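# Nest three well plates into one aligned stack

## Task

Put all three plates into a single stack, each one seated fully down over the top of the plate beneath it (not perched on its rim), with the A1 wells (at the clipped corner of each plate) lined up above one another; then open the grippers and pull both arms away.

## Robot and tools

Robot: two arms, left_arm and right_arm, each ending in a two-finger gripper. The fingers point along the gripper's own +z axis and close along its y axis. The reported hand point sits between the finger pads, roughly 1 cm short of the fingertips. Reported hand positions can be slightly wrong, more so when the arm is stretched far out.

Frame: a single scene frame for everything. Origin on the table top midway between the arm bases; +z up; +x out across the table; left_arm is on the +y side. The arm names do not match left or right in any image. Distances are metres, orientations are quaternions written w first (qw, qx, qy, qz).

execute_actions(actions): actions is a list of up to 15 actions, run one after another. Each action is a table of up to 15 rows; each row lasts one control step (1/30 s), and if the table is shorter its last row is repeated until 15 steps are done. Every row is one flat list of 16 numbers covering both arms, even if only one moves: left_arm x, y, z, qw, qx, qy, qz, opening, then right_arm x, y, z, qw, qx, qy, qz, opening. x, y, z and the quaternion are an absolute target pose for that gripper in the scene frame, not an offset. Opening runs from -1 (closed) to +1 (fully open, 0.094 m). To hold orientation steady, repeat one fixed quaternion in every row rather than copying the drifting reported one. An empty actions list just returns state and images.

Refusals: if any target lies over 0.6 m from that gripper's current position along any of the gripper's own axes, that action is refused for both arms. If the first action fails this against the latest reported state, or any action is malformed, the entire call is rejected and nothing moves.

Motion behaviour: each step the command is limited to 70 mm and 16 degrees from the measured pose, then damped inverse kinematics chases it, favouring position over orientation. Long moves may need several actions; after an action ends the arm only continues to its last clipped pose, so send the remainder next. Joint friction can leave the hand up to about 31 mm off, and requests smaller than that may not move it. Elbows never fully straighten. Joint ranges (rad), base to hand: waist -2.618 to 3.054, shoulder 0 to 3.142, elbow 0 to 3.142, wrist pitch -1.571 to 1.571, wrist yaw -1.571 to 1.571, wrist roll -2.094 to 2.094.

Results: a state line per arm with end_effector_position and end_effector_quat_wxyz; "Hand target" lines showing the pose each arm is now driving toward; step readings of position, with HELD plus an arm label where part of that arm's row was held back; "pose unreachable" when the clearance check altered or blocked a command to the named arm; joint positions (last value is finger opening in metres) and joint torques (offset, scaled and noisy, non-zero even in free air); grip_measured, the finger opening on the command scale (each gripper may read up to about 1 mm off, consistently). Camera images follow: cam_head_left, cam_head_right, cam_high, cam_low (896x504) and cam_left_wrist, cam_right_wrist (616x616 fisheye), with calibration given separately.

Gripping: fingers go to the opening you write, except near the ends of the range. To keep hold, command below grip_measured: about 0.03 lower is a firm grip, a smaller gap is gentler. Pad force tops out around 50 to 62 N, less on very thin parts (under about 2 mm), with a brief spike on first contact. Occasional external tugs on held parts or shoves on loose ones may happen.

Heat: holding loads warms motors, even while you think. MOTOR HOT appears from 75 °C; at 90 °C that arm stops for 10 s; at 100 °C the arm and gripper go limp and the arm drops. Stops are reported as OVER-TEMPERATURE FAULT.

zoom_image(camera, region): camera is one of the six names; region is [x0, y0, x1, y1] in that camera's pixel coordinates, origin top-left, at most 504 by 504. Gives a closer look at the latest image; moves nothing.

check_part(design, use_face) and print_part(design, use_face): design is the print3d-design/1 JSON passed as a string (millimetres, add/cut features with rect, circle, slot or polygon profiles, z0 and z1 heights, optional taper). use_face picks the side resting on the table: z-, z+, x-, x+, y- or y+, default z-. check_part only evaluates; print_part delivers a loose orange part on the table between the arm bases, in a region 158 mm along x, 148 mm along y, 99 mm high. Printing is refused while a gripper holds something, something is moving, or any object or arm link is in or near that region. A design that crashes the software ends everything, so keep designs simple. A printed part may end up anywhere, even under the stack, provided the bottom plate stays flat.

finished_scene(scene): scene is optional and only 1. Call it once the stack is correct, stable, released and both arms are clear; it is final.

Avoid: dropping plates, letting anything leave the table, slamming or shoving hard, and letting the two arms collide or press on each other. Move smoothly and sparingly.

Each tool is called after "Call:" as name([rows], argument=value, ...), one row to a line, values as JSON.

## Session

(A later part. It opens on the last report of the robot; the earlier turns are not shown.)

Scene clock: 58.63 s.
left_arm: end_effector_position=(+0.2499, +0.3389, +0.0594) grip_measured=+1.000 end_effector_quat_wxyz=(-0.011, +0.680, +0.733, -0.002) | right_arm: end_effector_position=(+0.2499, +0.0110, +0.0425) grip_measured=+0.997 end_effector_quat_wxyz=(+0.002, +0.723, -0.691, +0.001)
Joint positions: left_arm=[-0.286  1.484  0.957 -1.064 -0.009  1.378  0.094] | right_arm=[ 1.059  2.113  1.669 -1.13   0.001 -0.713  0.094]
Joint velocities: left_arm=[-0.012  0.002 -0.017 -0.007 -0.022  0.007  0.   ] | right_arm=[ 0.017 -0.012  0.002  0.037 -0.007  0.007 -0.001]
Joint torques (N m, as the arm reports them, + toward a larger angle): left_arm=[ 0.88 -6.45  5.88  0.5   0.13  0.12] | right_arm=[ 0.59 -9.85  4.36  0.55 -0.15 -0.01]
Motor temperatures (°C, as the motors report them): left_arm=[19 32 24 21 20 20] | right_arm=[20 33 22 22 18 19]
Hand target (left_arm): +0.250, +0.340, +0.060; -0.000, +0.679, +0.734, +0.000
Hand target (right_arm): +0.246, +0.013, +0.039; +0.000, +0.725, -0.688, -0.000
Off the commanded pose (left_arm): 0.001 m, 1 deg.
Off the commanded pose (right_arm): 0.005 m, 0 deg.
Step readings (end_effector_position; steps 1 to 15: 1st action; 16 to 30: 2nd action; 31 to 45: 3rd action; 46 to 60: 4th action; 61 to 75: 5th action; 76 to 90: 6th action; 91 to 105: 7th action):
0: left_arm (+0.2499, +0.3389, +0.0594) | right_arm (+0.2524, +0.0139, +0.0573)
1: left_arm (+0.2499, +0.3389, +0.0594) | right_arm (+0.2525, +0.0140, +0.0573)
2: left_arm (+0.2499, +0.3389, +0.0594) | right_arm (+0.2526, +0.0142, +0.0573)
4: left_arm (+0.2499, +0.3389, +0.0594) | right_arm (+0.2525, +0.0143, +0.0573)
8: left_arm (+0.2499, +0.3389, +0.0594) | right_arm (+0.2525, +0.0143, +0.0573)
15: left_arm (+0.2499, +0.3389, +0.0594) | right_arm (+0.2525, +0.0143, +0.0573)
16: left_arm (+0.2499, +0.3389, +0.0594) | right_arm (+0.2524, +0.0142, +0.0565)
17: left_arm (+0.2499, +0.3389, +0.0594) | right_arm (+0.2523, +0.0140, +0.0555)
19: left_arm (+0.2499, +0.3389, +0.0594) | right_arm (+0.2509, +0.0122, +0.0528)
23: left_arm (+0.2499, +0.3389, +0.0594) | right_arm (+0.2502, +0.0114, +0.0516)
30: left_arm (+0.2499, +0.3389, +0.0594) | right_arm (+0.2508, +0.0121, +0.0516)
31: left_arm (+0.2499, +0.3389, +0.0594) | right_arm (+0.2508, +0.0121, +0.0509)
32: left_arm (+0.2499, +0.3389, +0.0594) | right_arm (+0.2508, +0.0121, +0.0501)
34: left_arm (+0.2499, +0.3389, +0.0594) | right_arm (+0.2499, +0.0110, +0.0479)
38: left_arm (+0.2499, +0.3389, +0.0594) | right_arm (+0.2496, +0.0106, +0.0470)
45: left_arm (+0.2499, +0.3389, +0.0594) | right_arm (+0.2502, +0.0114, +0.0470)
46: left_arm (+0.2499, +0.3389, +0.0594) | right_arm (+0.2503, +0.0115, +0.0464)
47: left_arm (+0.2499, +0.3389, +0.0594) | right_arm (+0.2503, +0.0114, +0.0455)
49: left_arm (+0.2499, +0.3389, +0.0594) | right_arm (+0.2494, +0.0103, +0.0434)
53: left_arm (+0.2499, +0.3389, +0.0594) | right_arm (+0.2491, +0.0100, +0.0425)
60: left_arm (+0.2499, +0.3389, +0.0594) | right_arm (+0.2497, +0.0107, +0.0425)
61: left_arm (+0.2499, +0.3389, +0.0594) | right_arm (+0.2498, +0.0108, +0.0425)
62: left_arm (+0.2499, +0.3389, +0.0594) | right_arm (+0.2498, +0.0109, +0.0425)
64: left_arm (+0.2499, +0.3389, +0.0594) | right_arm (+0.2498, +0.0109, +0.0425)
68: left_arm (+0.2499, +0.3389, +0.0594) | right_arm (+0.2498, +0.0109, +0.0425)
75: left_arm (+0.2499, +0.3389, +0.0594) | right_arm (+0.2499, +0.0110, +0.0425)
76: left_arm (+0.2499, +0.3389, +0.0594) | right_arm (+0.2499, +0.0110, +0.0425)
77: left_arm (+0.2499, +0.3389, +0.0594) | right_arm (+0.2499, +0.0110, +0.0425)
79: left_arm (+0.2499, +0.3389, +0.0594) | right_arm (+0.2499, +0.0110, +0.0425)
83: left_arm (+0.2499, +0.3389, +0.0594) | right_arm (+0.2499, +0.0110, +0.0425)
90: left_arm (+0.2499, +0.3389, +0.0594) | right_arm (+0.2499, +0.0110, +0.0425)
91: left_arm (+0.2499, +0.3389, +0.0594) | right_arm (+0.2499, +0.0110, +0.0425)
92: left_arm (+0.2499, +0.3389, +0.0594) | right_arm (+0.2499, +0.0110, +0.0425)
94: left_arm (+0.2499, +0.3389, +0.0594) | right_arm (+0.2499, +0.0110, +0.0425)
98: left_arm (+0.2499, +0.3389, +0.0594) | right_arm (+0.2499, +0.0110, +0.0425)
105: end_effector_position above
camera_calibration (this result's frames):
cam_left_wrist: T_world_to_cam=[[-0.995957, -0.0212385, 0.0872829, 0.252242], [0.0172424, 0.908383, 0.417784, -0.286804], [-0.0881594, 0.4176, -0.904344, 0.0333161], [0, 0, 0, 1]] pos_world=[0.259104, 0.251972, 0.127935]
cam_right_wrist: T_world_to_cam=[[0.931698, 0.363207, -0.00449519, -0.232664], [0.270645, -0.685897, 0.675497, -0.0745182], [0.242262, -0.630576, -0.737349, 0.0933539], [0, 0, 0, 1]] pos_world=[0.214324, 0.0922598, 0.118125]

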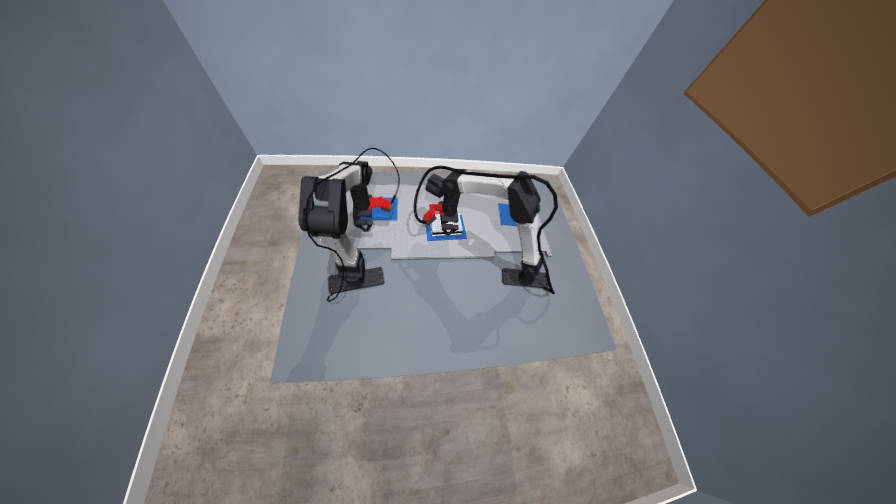

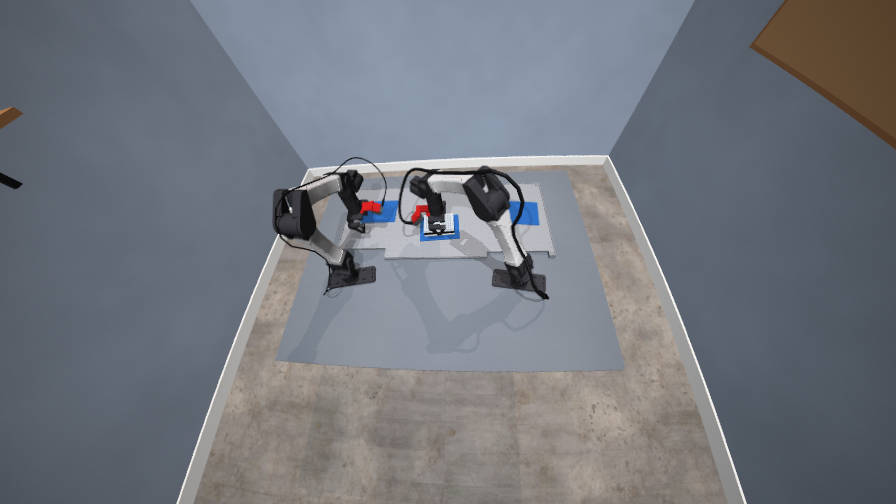

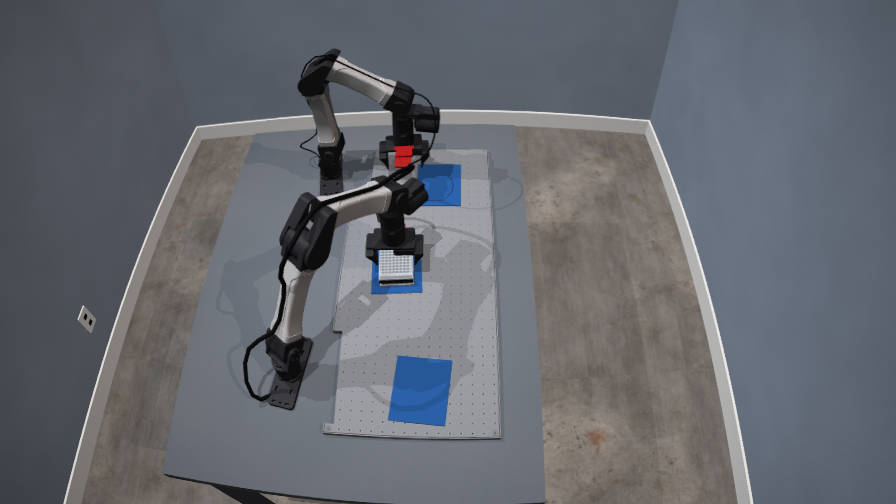

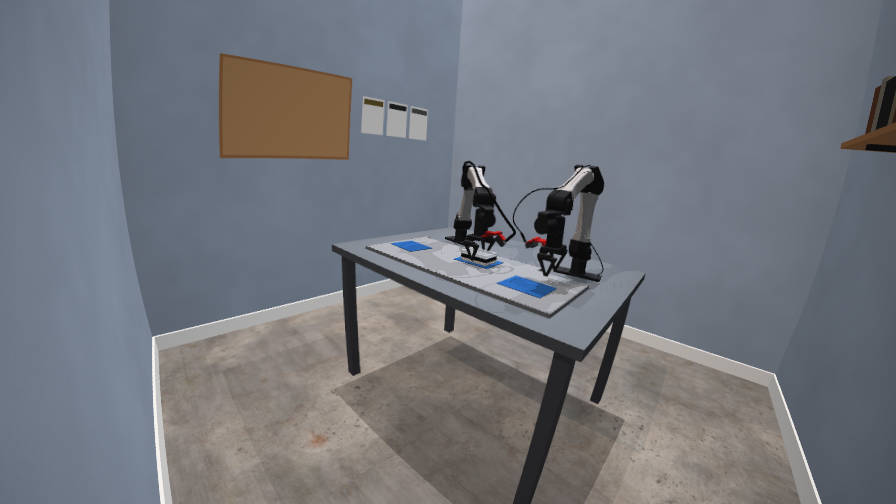

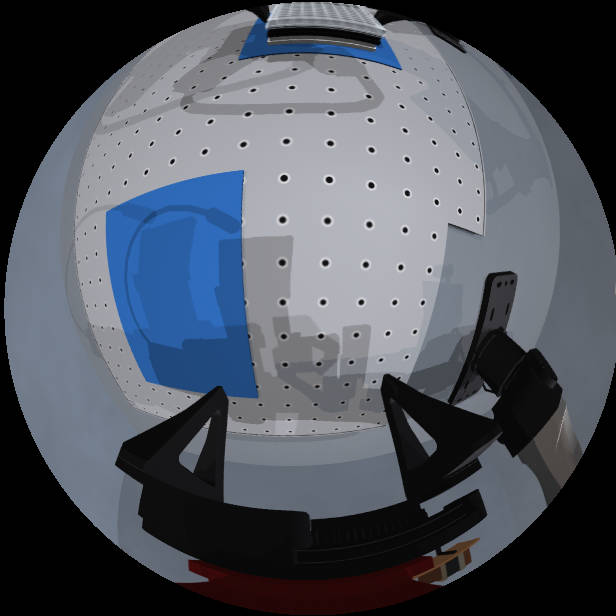

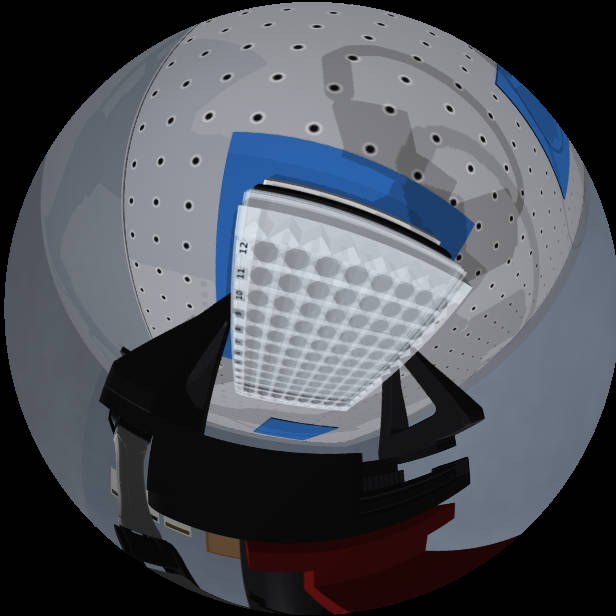

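Call:
execute_actions([
  [[0.25,0.34,0.06,0,0.679,0.734,0,1,0.251,0.013,0.048,0,-0.725,0.688,0,1]],
  [[0.25,0.34,0.06,0,0.679,0.734,0,1,0.252,0.014,0.056,0,-0.725,0.688,0,1]],
  [[0.25,0.34,0.06,0,0.679,0.734,0,1,0.252,0.014,0.061,0,-0.725,0.688,0,1]],
])

Call:
zoom_image(camera="cam_right_wrist", region=[210, 130, 490, 420])

Call:
zoom_image(camera="cam_head_right", region=[415, 210, 465, 245])

Scene clock: 61.00 s.
left_arm: end_effector_position=(+0.2499, +0.3389, +0.0594) grip_measured=+1.000 end_effector_quat_wxyz=(-0.011, +0.680, +0.733, -0.002) | right_arm: end_effector_position=(+0.2496, +0.0106, +0.0529) grip_measured=+0.997 end_effector_quat_wxyz=(+0.007, +0.723, -0.691, +0.001)
Joint positions: left_arm=[-0.286  1.484  0.957 -1.064 -0.009  1.378  0.094] | right_arm=[ 1.059  2.113  1.711 -1.182  0.001 -0.713  0.094]
Joint velocities: left_arm=[ 0.017  0.012  0.012 -0.022  0.051  0.037  0.   ] | right_arm=[-0.012  0.012  0.002 -0.007  0.037  0.007  0.   ]
Joint torques (N m, as the arm reports them, + toward a larger angle): left_arm=[ 0.85 -6.39  6.18  0.42  0.17  0.12] | right_arm=[-0.16 -9.67  7.57  0.09 -0.14 -0.11]
Motor temperatures (°C, as the motors report them): left_arm=[19 32 24 21 20 20] | right_arm=[20 34 22 22 18 19]
Hand target (left_arm): +0.250, +0.340, +0.060; -0.000, +0.679, +0.734, +0.000
Hand target (right_arm): +0.252, +0.014, +0.061; -0.000, +0.725, -0.688, +0.000
Off the commanded pose (left_arm): 0.001 m, 1 deg.
Off the commanded pose (right_arm): 0.009 m, 1 deg.
Step readings (end_effector_position; steps 1 to 15: 1st action; 16 to 30: 2nd action; 31 to 45: 3rd action):
0: left_arm (+0.2499, +0.3389, +0.0594) | right_arm (+0.2499, +0.0110, +0.0425)
1: left_arm (+0.2499, +0.3389, +0.0594) | right_arm (+0.2499, +0.0110, +0.0425)
2: left_arm (+0.2499, +0.3389, +0.0594) | right_arm (+0.2498, +0.0109, +0.0425)
4: left_arm (+0.2499, +0.3389, +0.0594) | right_arm (+0.2497, +0.0107, +0.0425)
8: left_arm (+0.2499, +0.3389, +0.0594) | right_arm (+0.2496, +0.0106, +0.0425)
15: left_arm (+0.2499, +0.3389, +0.0594) | right_arm (+0.2495, +0.0105, +0.0425)
16: left_arm (+0.2499, +0.3389, +0.0594) | right_arm (+0.2494, +0.0104, +0.0434)
17: left_arm (+0.2499, +0.3389, +0.0594) | right_arm (+0.2493, +0.0103, +0.0446)
19: left_arm (+0.2499, +0.3389, +0.0594) | right_arm (+0.2503, +0.0115, +0.0475)
23: left_arm (+0.2499, +0.3389, +0.0594) | right_arm (+0.2507, +0.0120, +0.0491)
30: left_arm (+0.2499, +0.3389, +0.0594) | right_arm (+0.2497, +0.0107, +0.0491)
31: left_arm (+0.2499, +0.3389, +0.0594) | right_arm (+0.2496, +0.0107, +0.0497)
32: left_arm (+0.2499, +0.3389, +0.0594) | right_arm (+0.2495, +0.0105, +0.0504)
34: left_arm (+0.2499, +0.3389, +0.0594) | right_arm (+0.2499, +0.0110, +0.0520)
38: left_arm (+0.2499, +0.3389, +0.0594) | right_arm (+0.2502, +0.0113, +0.0529)
45: end_effector_position above
camera_calibration (this result's frames):
cam_left_wrist: T_world_to_cam=[[-0.995957, -0.0212385, 0.0872829, 0.252242], [0.0172424, 0.908383, 0.417784, -0.286804], [-0.0881594, 0.4176, -0.904344, 0.0333161], [0, 0, 0, 1]] pos_world=[0.259104, 0.251972, 0.127935]
cam_right_wrist: T_world_to_cam=[[0.931644, 0.363138, -0.01305, -0.231711], [0.274809, -0.680626, 0.679138, -0.0830379], [0.237739, -0.636301, -0.733895, 0.101873], [0, 0, 0, 1]] pos_world=[0.214472, 0.0924477, 0.128135]

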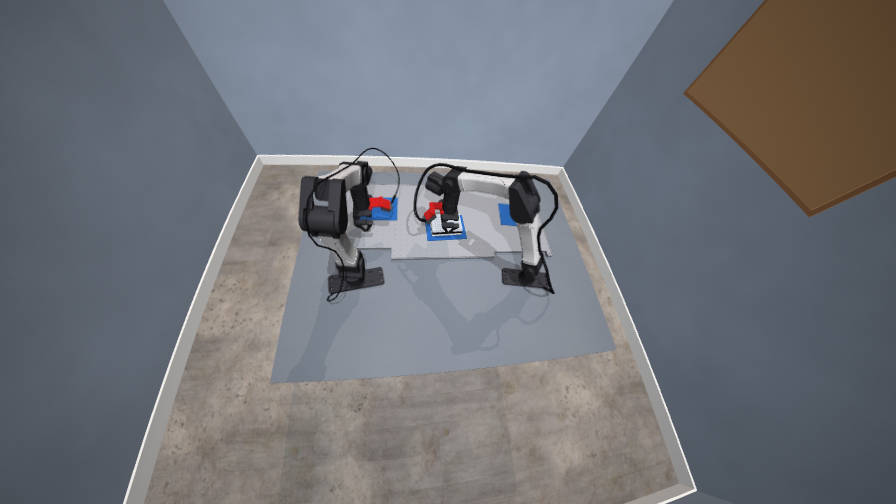

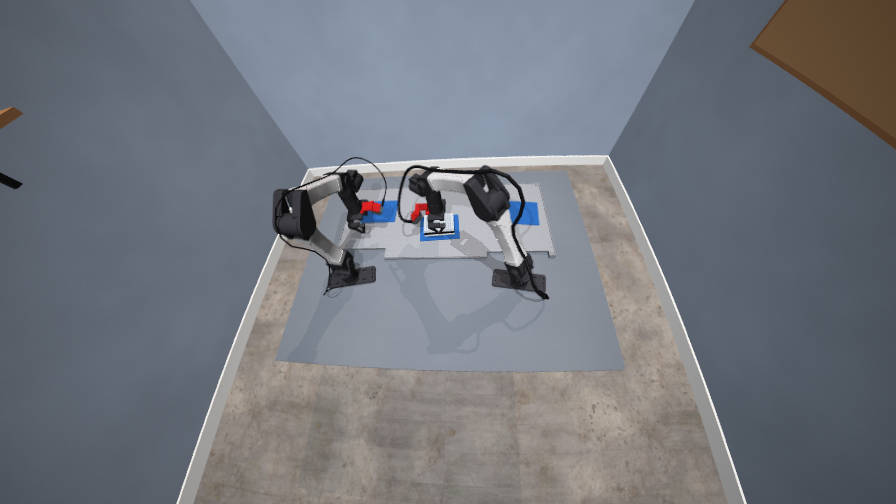

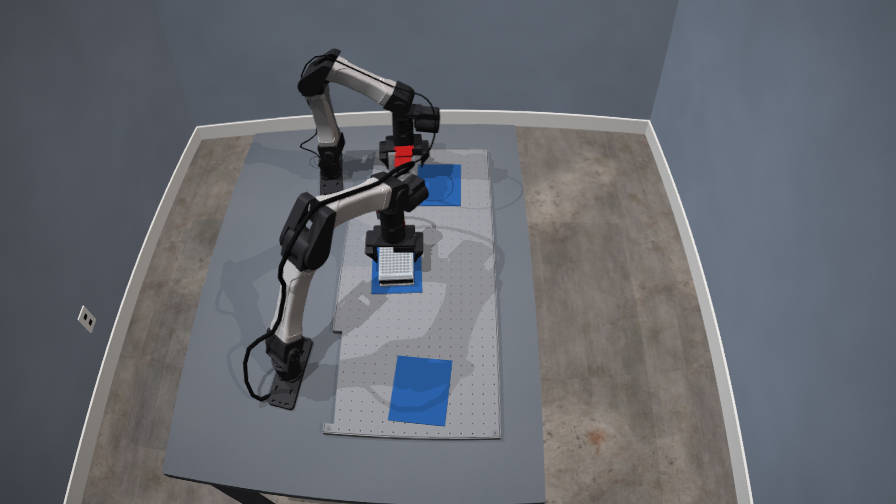

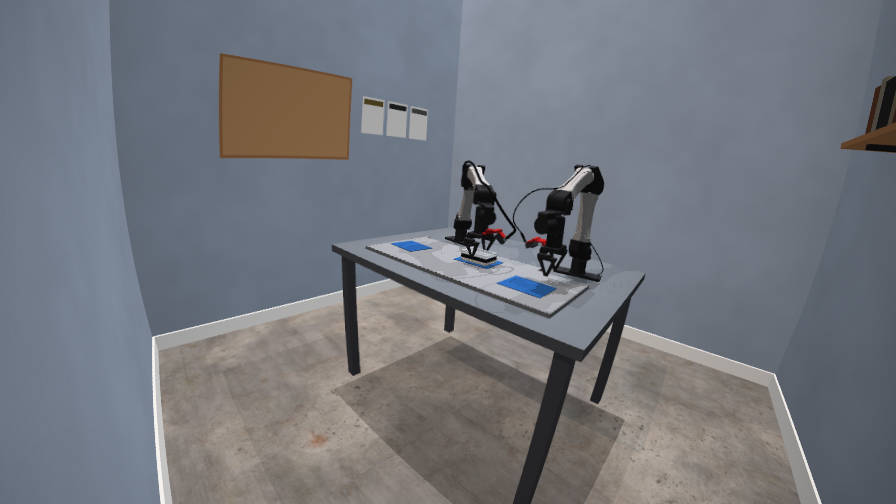

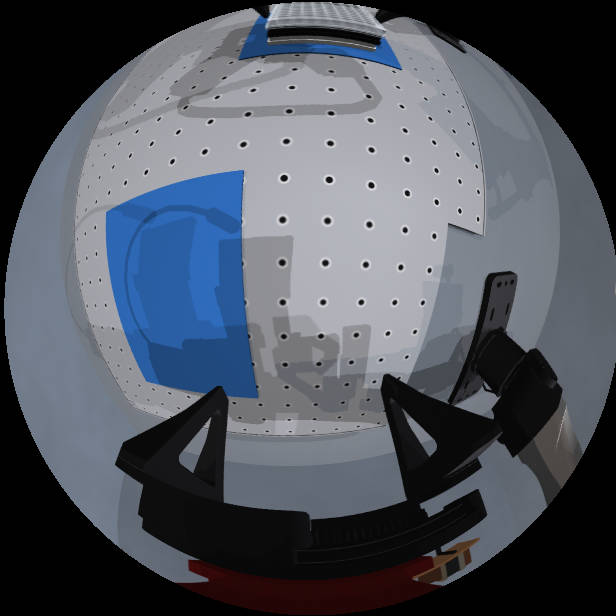

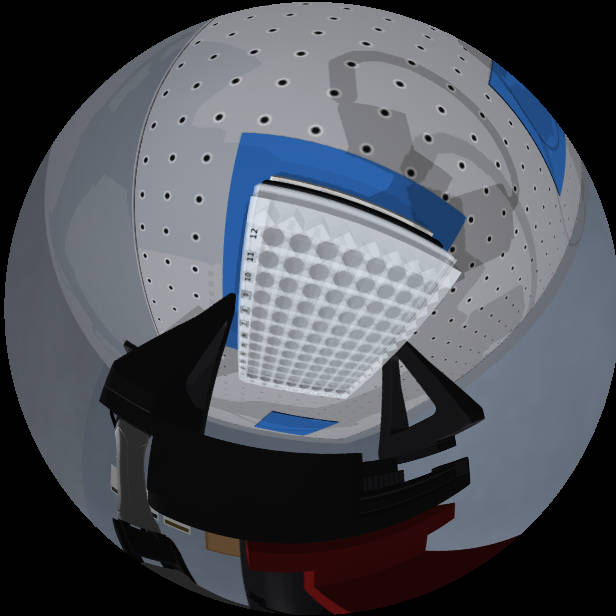

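Region (210, 130, 490, 420) of cam_right_wrist's 616x616 image, scaled by 1.738, with more detail than that image has; it fills the left 487 columns of this view, and the rest is white.

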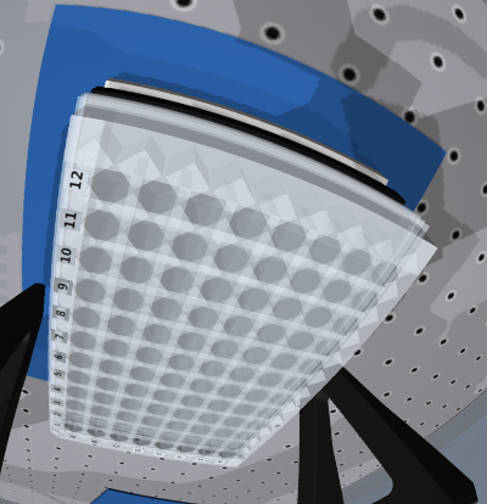

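Region (415, 210, 465, 245) of cam_head_right's 896x504 image, scaled by 10.080, with more detail than that image has; it fills the top 353 rows of this view, and the rest is white.

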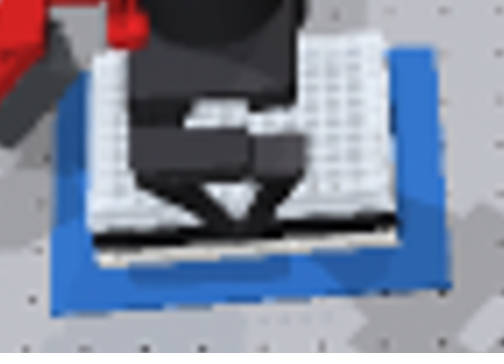

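Call:
execute_actions([
  [[0.25,0.34,0.06,0,0.679,0.734,0,1,0.252,0.014,0.061,0,-0.725,0.688,0,0.85]],
  [[0.25,0.34,0.06,0,0.679,0.734,0,1,0.252,0.014,0.061,0,-0.725,0.688,0,0.76]],
  [[0.25,0.34,0.06,0,0.679,0.734,0,1,0.2515,0.0125,0.063,0,-0.725,0.688,0,0.76]],
  [[0.25,0.34,0.06,0,0.679,0.734,0,1,0.2515,0.0125,0.063,0,-0.725,0.688,0,0.76]],
])

Scene clock: 64.87 s.
left_arm: end_effector_position=(+0.2499, +0.3389, +0.0594) grip_measured=+1.000 end_effector_quat_wxyz=(-0.011, +0.680, +0.733, -0.002) | right_arm: end_effector_position=(+0.2492, +0.0101, +0.0530) grip_measured=+0.779 end_effector_quat_wxyz=(+0.008, +0.723, -0.691, +0.001)
Joint positions: left_arm=[-0.286  1.484  0.957 -1.064 -0.009  1.378  0.094] | right_arm=[ 1.059  2.113  1.711 -1.184  0.001 -0.713  0.084]
Joint velocities: left_arm=[-0.012  0.007 -0.007 -0.037  0.022  0.022  0.   ] | right_arm=[-0.012  0.002 -0.002 -0.066 -0.007 -0.037 -0.   ]
Joint torques (N m, as the arm reports them, + toward a larger angle): left_arm=[ 0.76 -6.39  6.08  0.42  0.18  0.08] | right_arm=[ -0.29 -10.3    7.4    0.08  -0.13  -0.1 ]
Motor temperatures (°C, as the motors report them): left_arm=[19 32 24 21 20 20] | right_arm=[20 35 23 22 18 19]
Hand target (left_arm): +0.250, +0.340, +0.060; -0.000, +0.679, +0.734, +0.000
Hand target (right_arm): +0.251, +0.012, +0.063; -0.000, +0.725, -0.688, +0.000
Off the commanded pose (left_arm): 0.001 m, 1 deg.
Off the commanded pose (right_arm): 0.011 m, 1 deg.
Step readings (end_effector_position; steps 1 to 15: 1st action; 16 to 30: 2nd action; 31 to 45: 3rd action; 46 to 60: 4th action):
0: left_arm (+0.2499, +0.3389, +0.0594) | right_arm (+0.2495, +0.0104, +0.0529)
1: left_arm (+0.2499, +0.3389, +0.0594) | right_arm (+0.2494, +0.0103, +0.0530)
2: left_arm (+0.2499, +0.3389, +0.0594) | right_arm (+0.2494, +0.0103, +0.0530)
4: left_arm (+0.2499, +0.3389, +0.0594) | right_arm (+0.2494, +0.0103, +0.0530)
8: left_arm (+0.2499, +0.3389, +0.0594) | right_arm (+0.2494, +0.0103, +0.0530)
15: left_arm (+0.2499, +0.3389, +0.0594) | right_arm (+0.2494, +0.0103, +0.0530)
16: left_arm (+0.2499, +0.3389, +0.0594) | right_arm (+0.2494, +0.0103, +0.0530)
17: left_arm (+0.2499, +0.3389, +0.0594) | right_arm (+0.2494, +0.0103, +0.0530)
19: left_arm (+0.2499, +0.3389, +0.0594) | right_arm (+0.2494, +0.0103, +0.0530)
23: left_arm (+0.2499, +0.3389, +0.0594) | right_arm (+0.2494, +0.0103, +0.0530)
30: left_arm (+0.2499, +0.3389, +0.0594) | right_arm (+0.2494, +0.0103, +0.0530)
31: left_arm (+0.2499, +0.3389, +0.0594) | right_arm (+0.2493, +0.0103, +0.0530)
32: left_arm (+0.2499, +0.3389, +0.0594) | right_arm (+0.2493, +0.0102, +0.0530)
34: left_arm (+0.2499, +0.3389, +0.0594) | right_arm (+0.2493, +0.0102, +0.0530)
38: left_arm (+0.2499, +0.3389, +0.0594) | right_arm (+0.2492, +0.0101, +0.0530)
45: left_arm (+0.2499, +0.3389, +0.0594) | right_arm (+0.2492, +0.0101, +0.0530)
46: left_arm (+0.2499, +0.3389, +0.0594) | right_arm (+0.2492, +0.0101, +0.0530)
47: left_arm (+0.2499, +0.3389, +0.0594) | right_arm (+0.2492, +0.0101, +0.0530)
49: left_arm (+0.2499, +0.3389, +0.0594) | right_arm (+0.2492, +0.0101, +0.0530)
53: left_arm (+0.2499, +0.3389, +0.0594) | right_arm (+0.2492, +0.0101, +0.0530)
60: end_effector_position above
camera_calibration (this result's frames):
cam_left_wrist: T_world_to_cam=[[-0.995957, -0.0212385, 0.0872829, 0.252242], [0.0172424, 0.908383, 0.417784, -0.286804], [-0.0881594, 0.4176, -0.904344, 0.0333161], [0, 0, 0, 1]] pos_world=[0.259104, 0.251972, 0.127935]
cam_right_wrist: T_world_to_cam=[[0.931624, 0.363113, -0.015024, -0.231116], [0.275773, -0.679405, 0.679969, -0.0835448], [0.236698, -0.637618, -0.733087, 0.101911], [0, 0, 0, 1]] pos_world=[0.21423, 0.092141, 0.128046]

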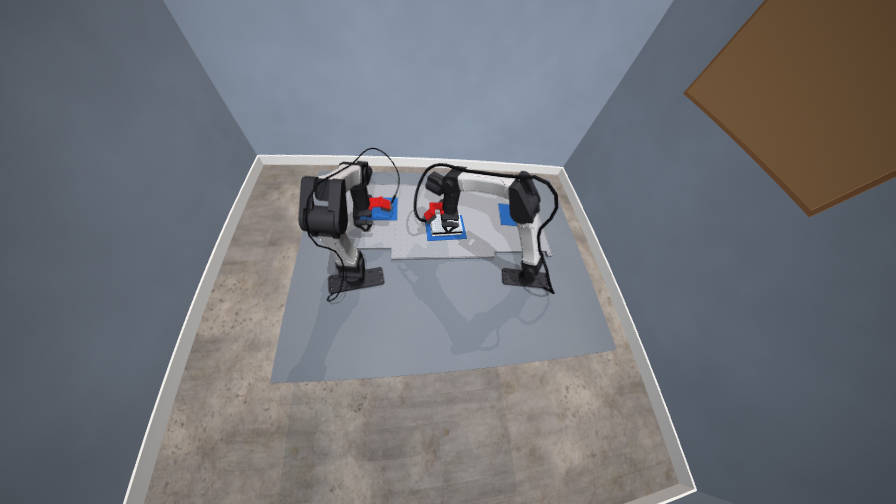

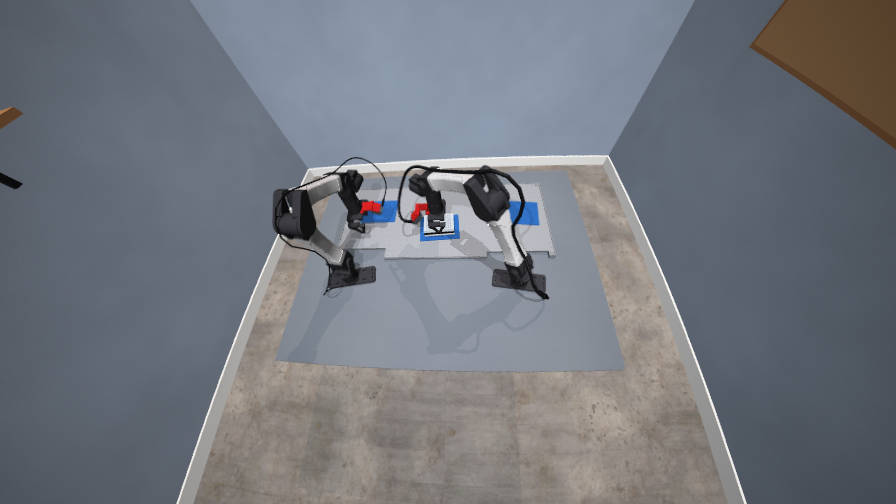

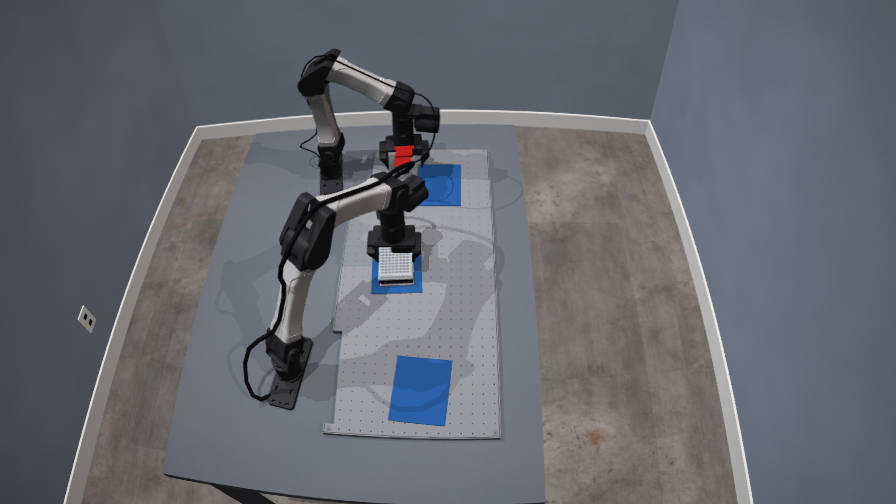

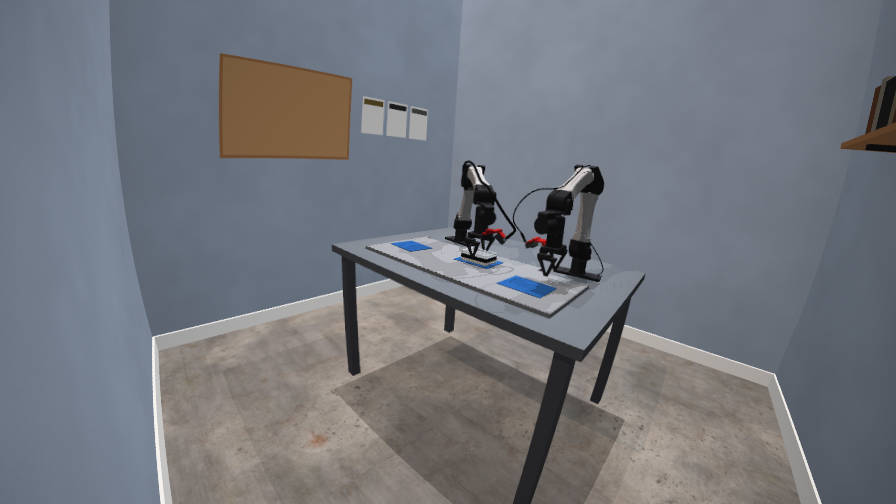

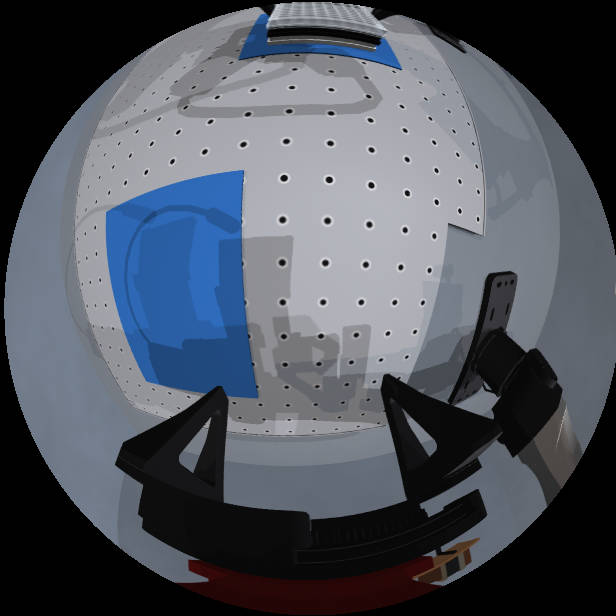

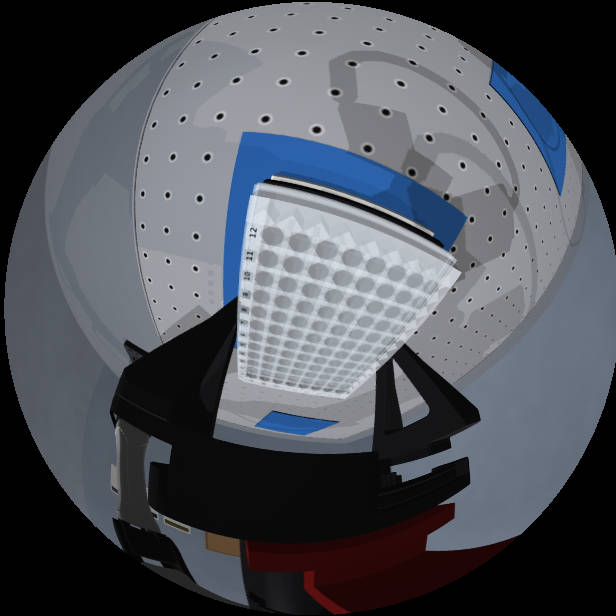

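Call:
execute_actions([
  [[0.25,0.34,0.06,0,0.679,0.734,0,1,0.2515,0.0105,0.064,0,-0.725,0.688,0,0.76]],
  [[0.25,0.34,0.06,0,0.679,0.734,0,1,0.2515,0.009,0.064,0,-0.725,0.688,0,0.76]],
])

Scene clock: 66.20 s.
left_arm: end_effector_position=(+0.2499, +0.3389, +0.0594) grip_measured=+1.000 end_effector_quat_wxyz=(-0.011, +0.680, +0.733, -0.002) | right_arm: end_effector_position=(+0.2491, +0.0100, +0.0530) grip_measured=+0.779 end_effector_quat_wxyz=(+0.008, +0.724, -0.689, +0.001)
Joint positions: left_arm=[-0.286  1.484  0.957 -1.064 -0.009  1.378  0.094] | right_arm=[ 1.059  2.113  1.711 -1.185  0.001 -0.718  0.084]
Joint velocities: left_arm=[-0.002  0.002 -0.017 -0.022 -0.095 -0.007  0.   ] | right_arm=[ 0.002  0.007  0.002  0.037 -0.037 -0.007 -0.001]
Joint torques (N m, as the arm reports them, + toward a larger angle): left_arm=[ 1.01 -6.54  6.04  0.46  0.12  0.1 ] | right_arm=[ -0.59 -10.93   6.52   0.13  -0.14  -0.12]
Motor temperatures (°C, as the motors report them): left_arm=[19 31 24 21 20 20] | right_arm=[20 35 23 22 18 19]
Hand target (left_arm): +0.250, +0.340, +0.060; -0.000, +0.679, +0.734, +0.000
Hand target (right_arm): +0.251, +0.009, +0.064; -0.000, +0.725, -0.688, +0.000
Off the commanded pose (left_arm): 0.001 m, 1 deg.
Off the commanded pose (right_arm): 0.011 m, 1 deg.
Step readings (end_effector_position; steps 1 to 15: 1st action; 16 to 30: 2nd action):
0: left_arm (+0.2499, +0.3389, +0.0594) | right_arm (+0.2492, +0.0101, +0.0530)
1: left_arm (+0.2499, +0.3389, +0.0594) | right_arm (+0.2492, +0.0101, +0.0530)
2: left_arm (+0.2499, +0.3389, +0.0594) | right_arm (+0.2492, +0.0101, +0.0530)
4: left_arm (+0.2499, +0.3389, +0.0594) | right_arm (+0.2492, +0.0101, +0.0530)
8: left_arm (+0.2499, +0.3389, +0.0594) | right_arm (+0.2491, +0.0100, +0.0530)
15: left_arm (+0.2499, +0.3389, +0.0594) | right_arm (+0.2491, +0.0100, +0.0530)
16: left_arm (+0.2499, +0.3389, +0.0594) | right_arm (+0.2491, +0.0100, +0.0530)
17: left_arm (+0.2499, +0.3389, +0.0594) | right_arm (+0.2491, +0.0100, +0.0530)
19: left_arm (+0.2499, +0.3389, +0.0594) | right_arm (+0.2491, +0.0100, +0.0530)
23: left_arm (+0.2499, +0.3389, +0.0594) | right_arm (+0.2491, +0.0100, +0.0530)
30: end_effector_position above
camera_calibration (this result's frames):
cam_left_wrist: T_world_to_cam=[[-0.995957, -0.0212385, 0.0872829, 0.252242], [0.0172424, 0.908383, 0.417784, -0.286804], [-0.0881594, 0.4176, -0.904344, 0.0333161], [0, 0, 0, 1]] pos_world=[0.259104, 0.251972, 0.127935]
cam_right_wrist: T_world_to_cam=[[0.929944, 0.367365, -0.015724, -0.230541], [0.279242, -0.677757, 0.680198, -0.0845075], [0.239224, -0.636937, -0.73286, 0.101199], [0, 0, 0, 1]] pos_world=[0.213779, 0.0918747, 0.128022]

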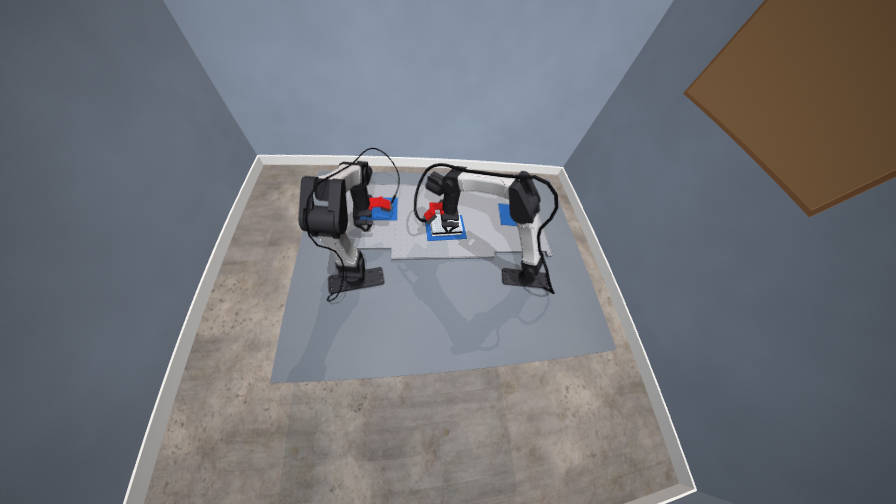

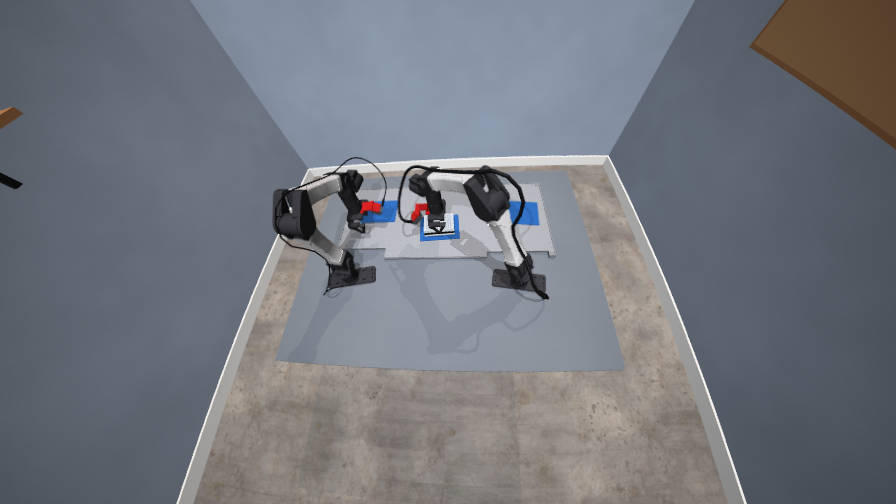

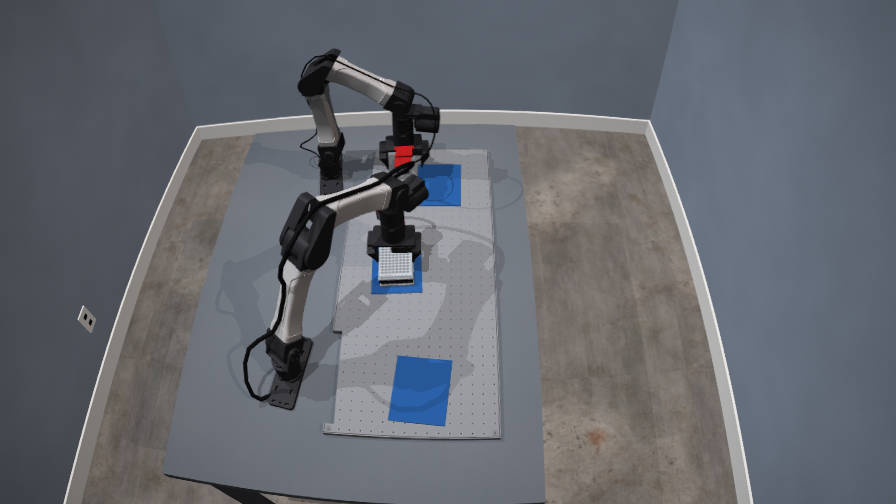

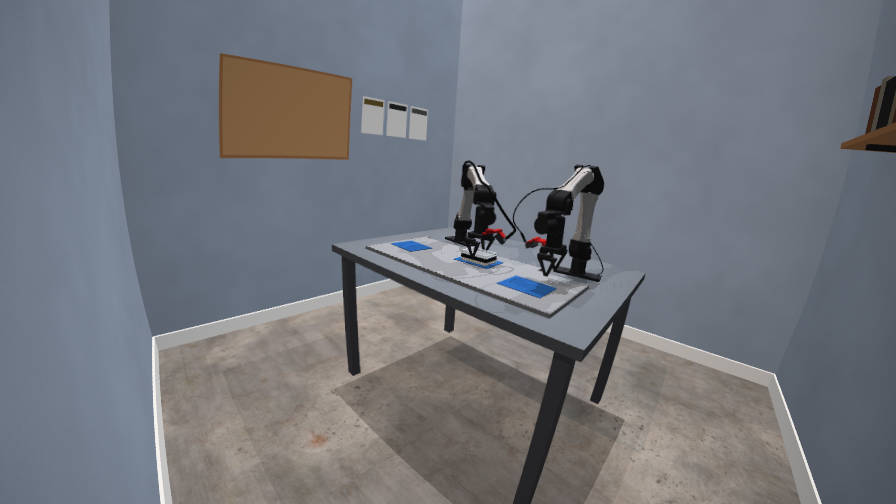

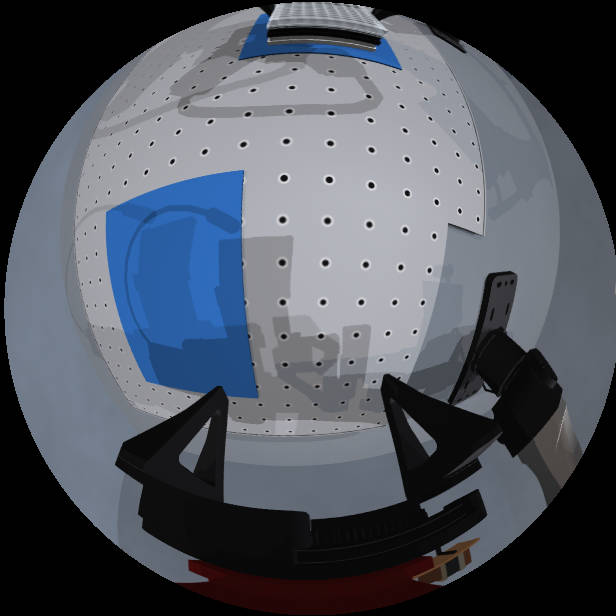

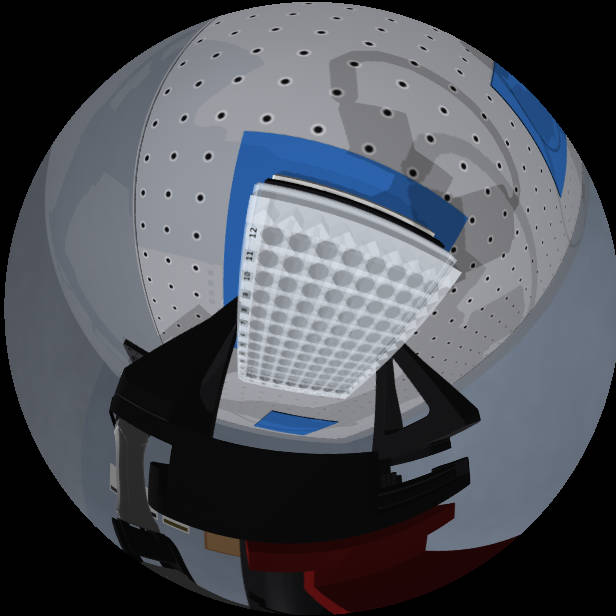

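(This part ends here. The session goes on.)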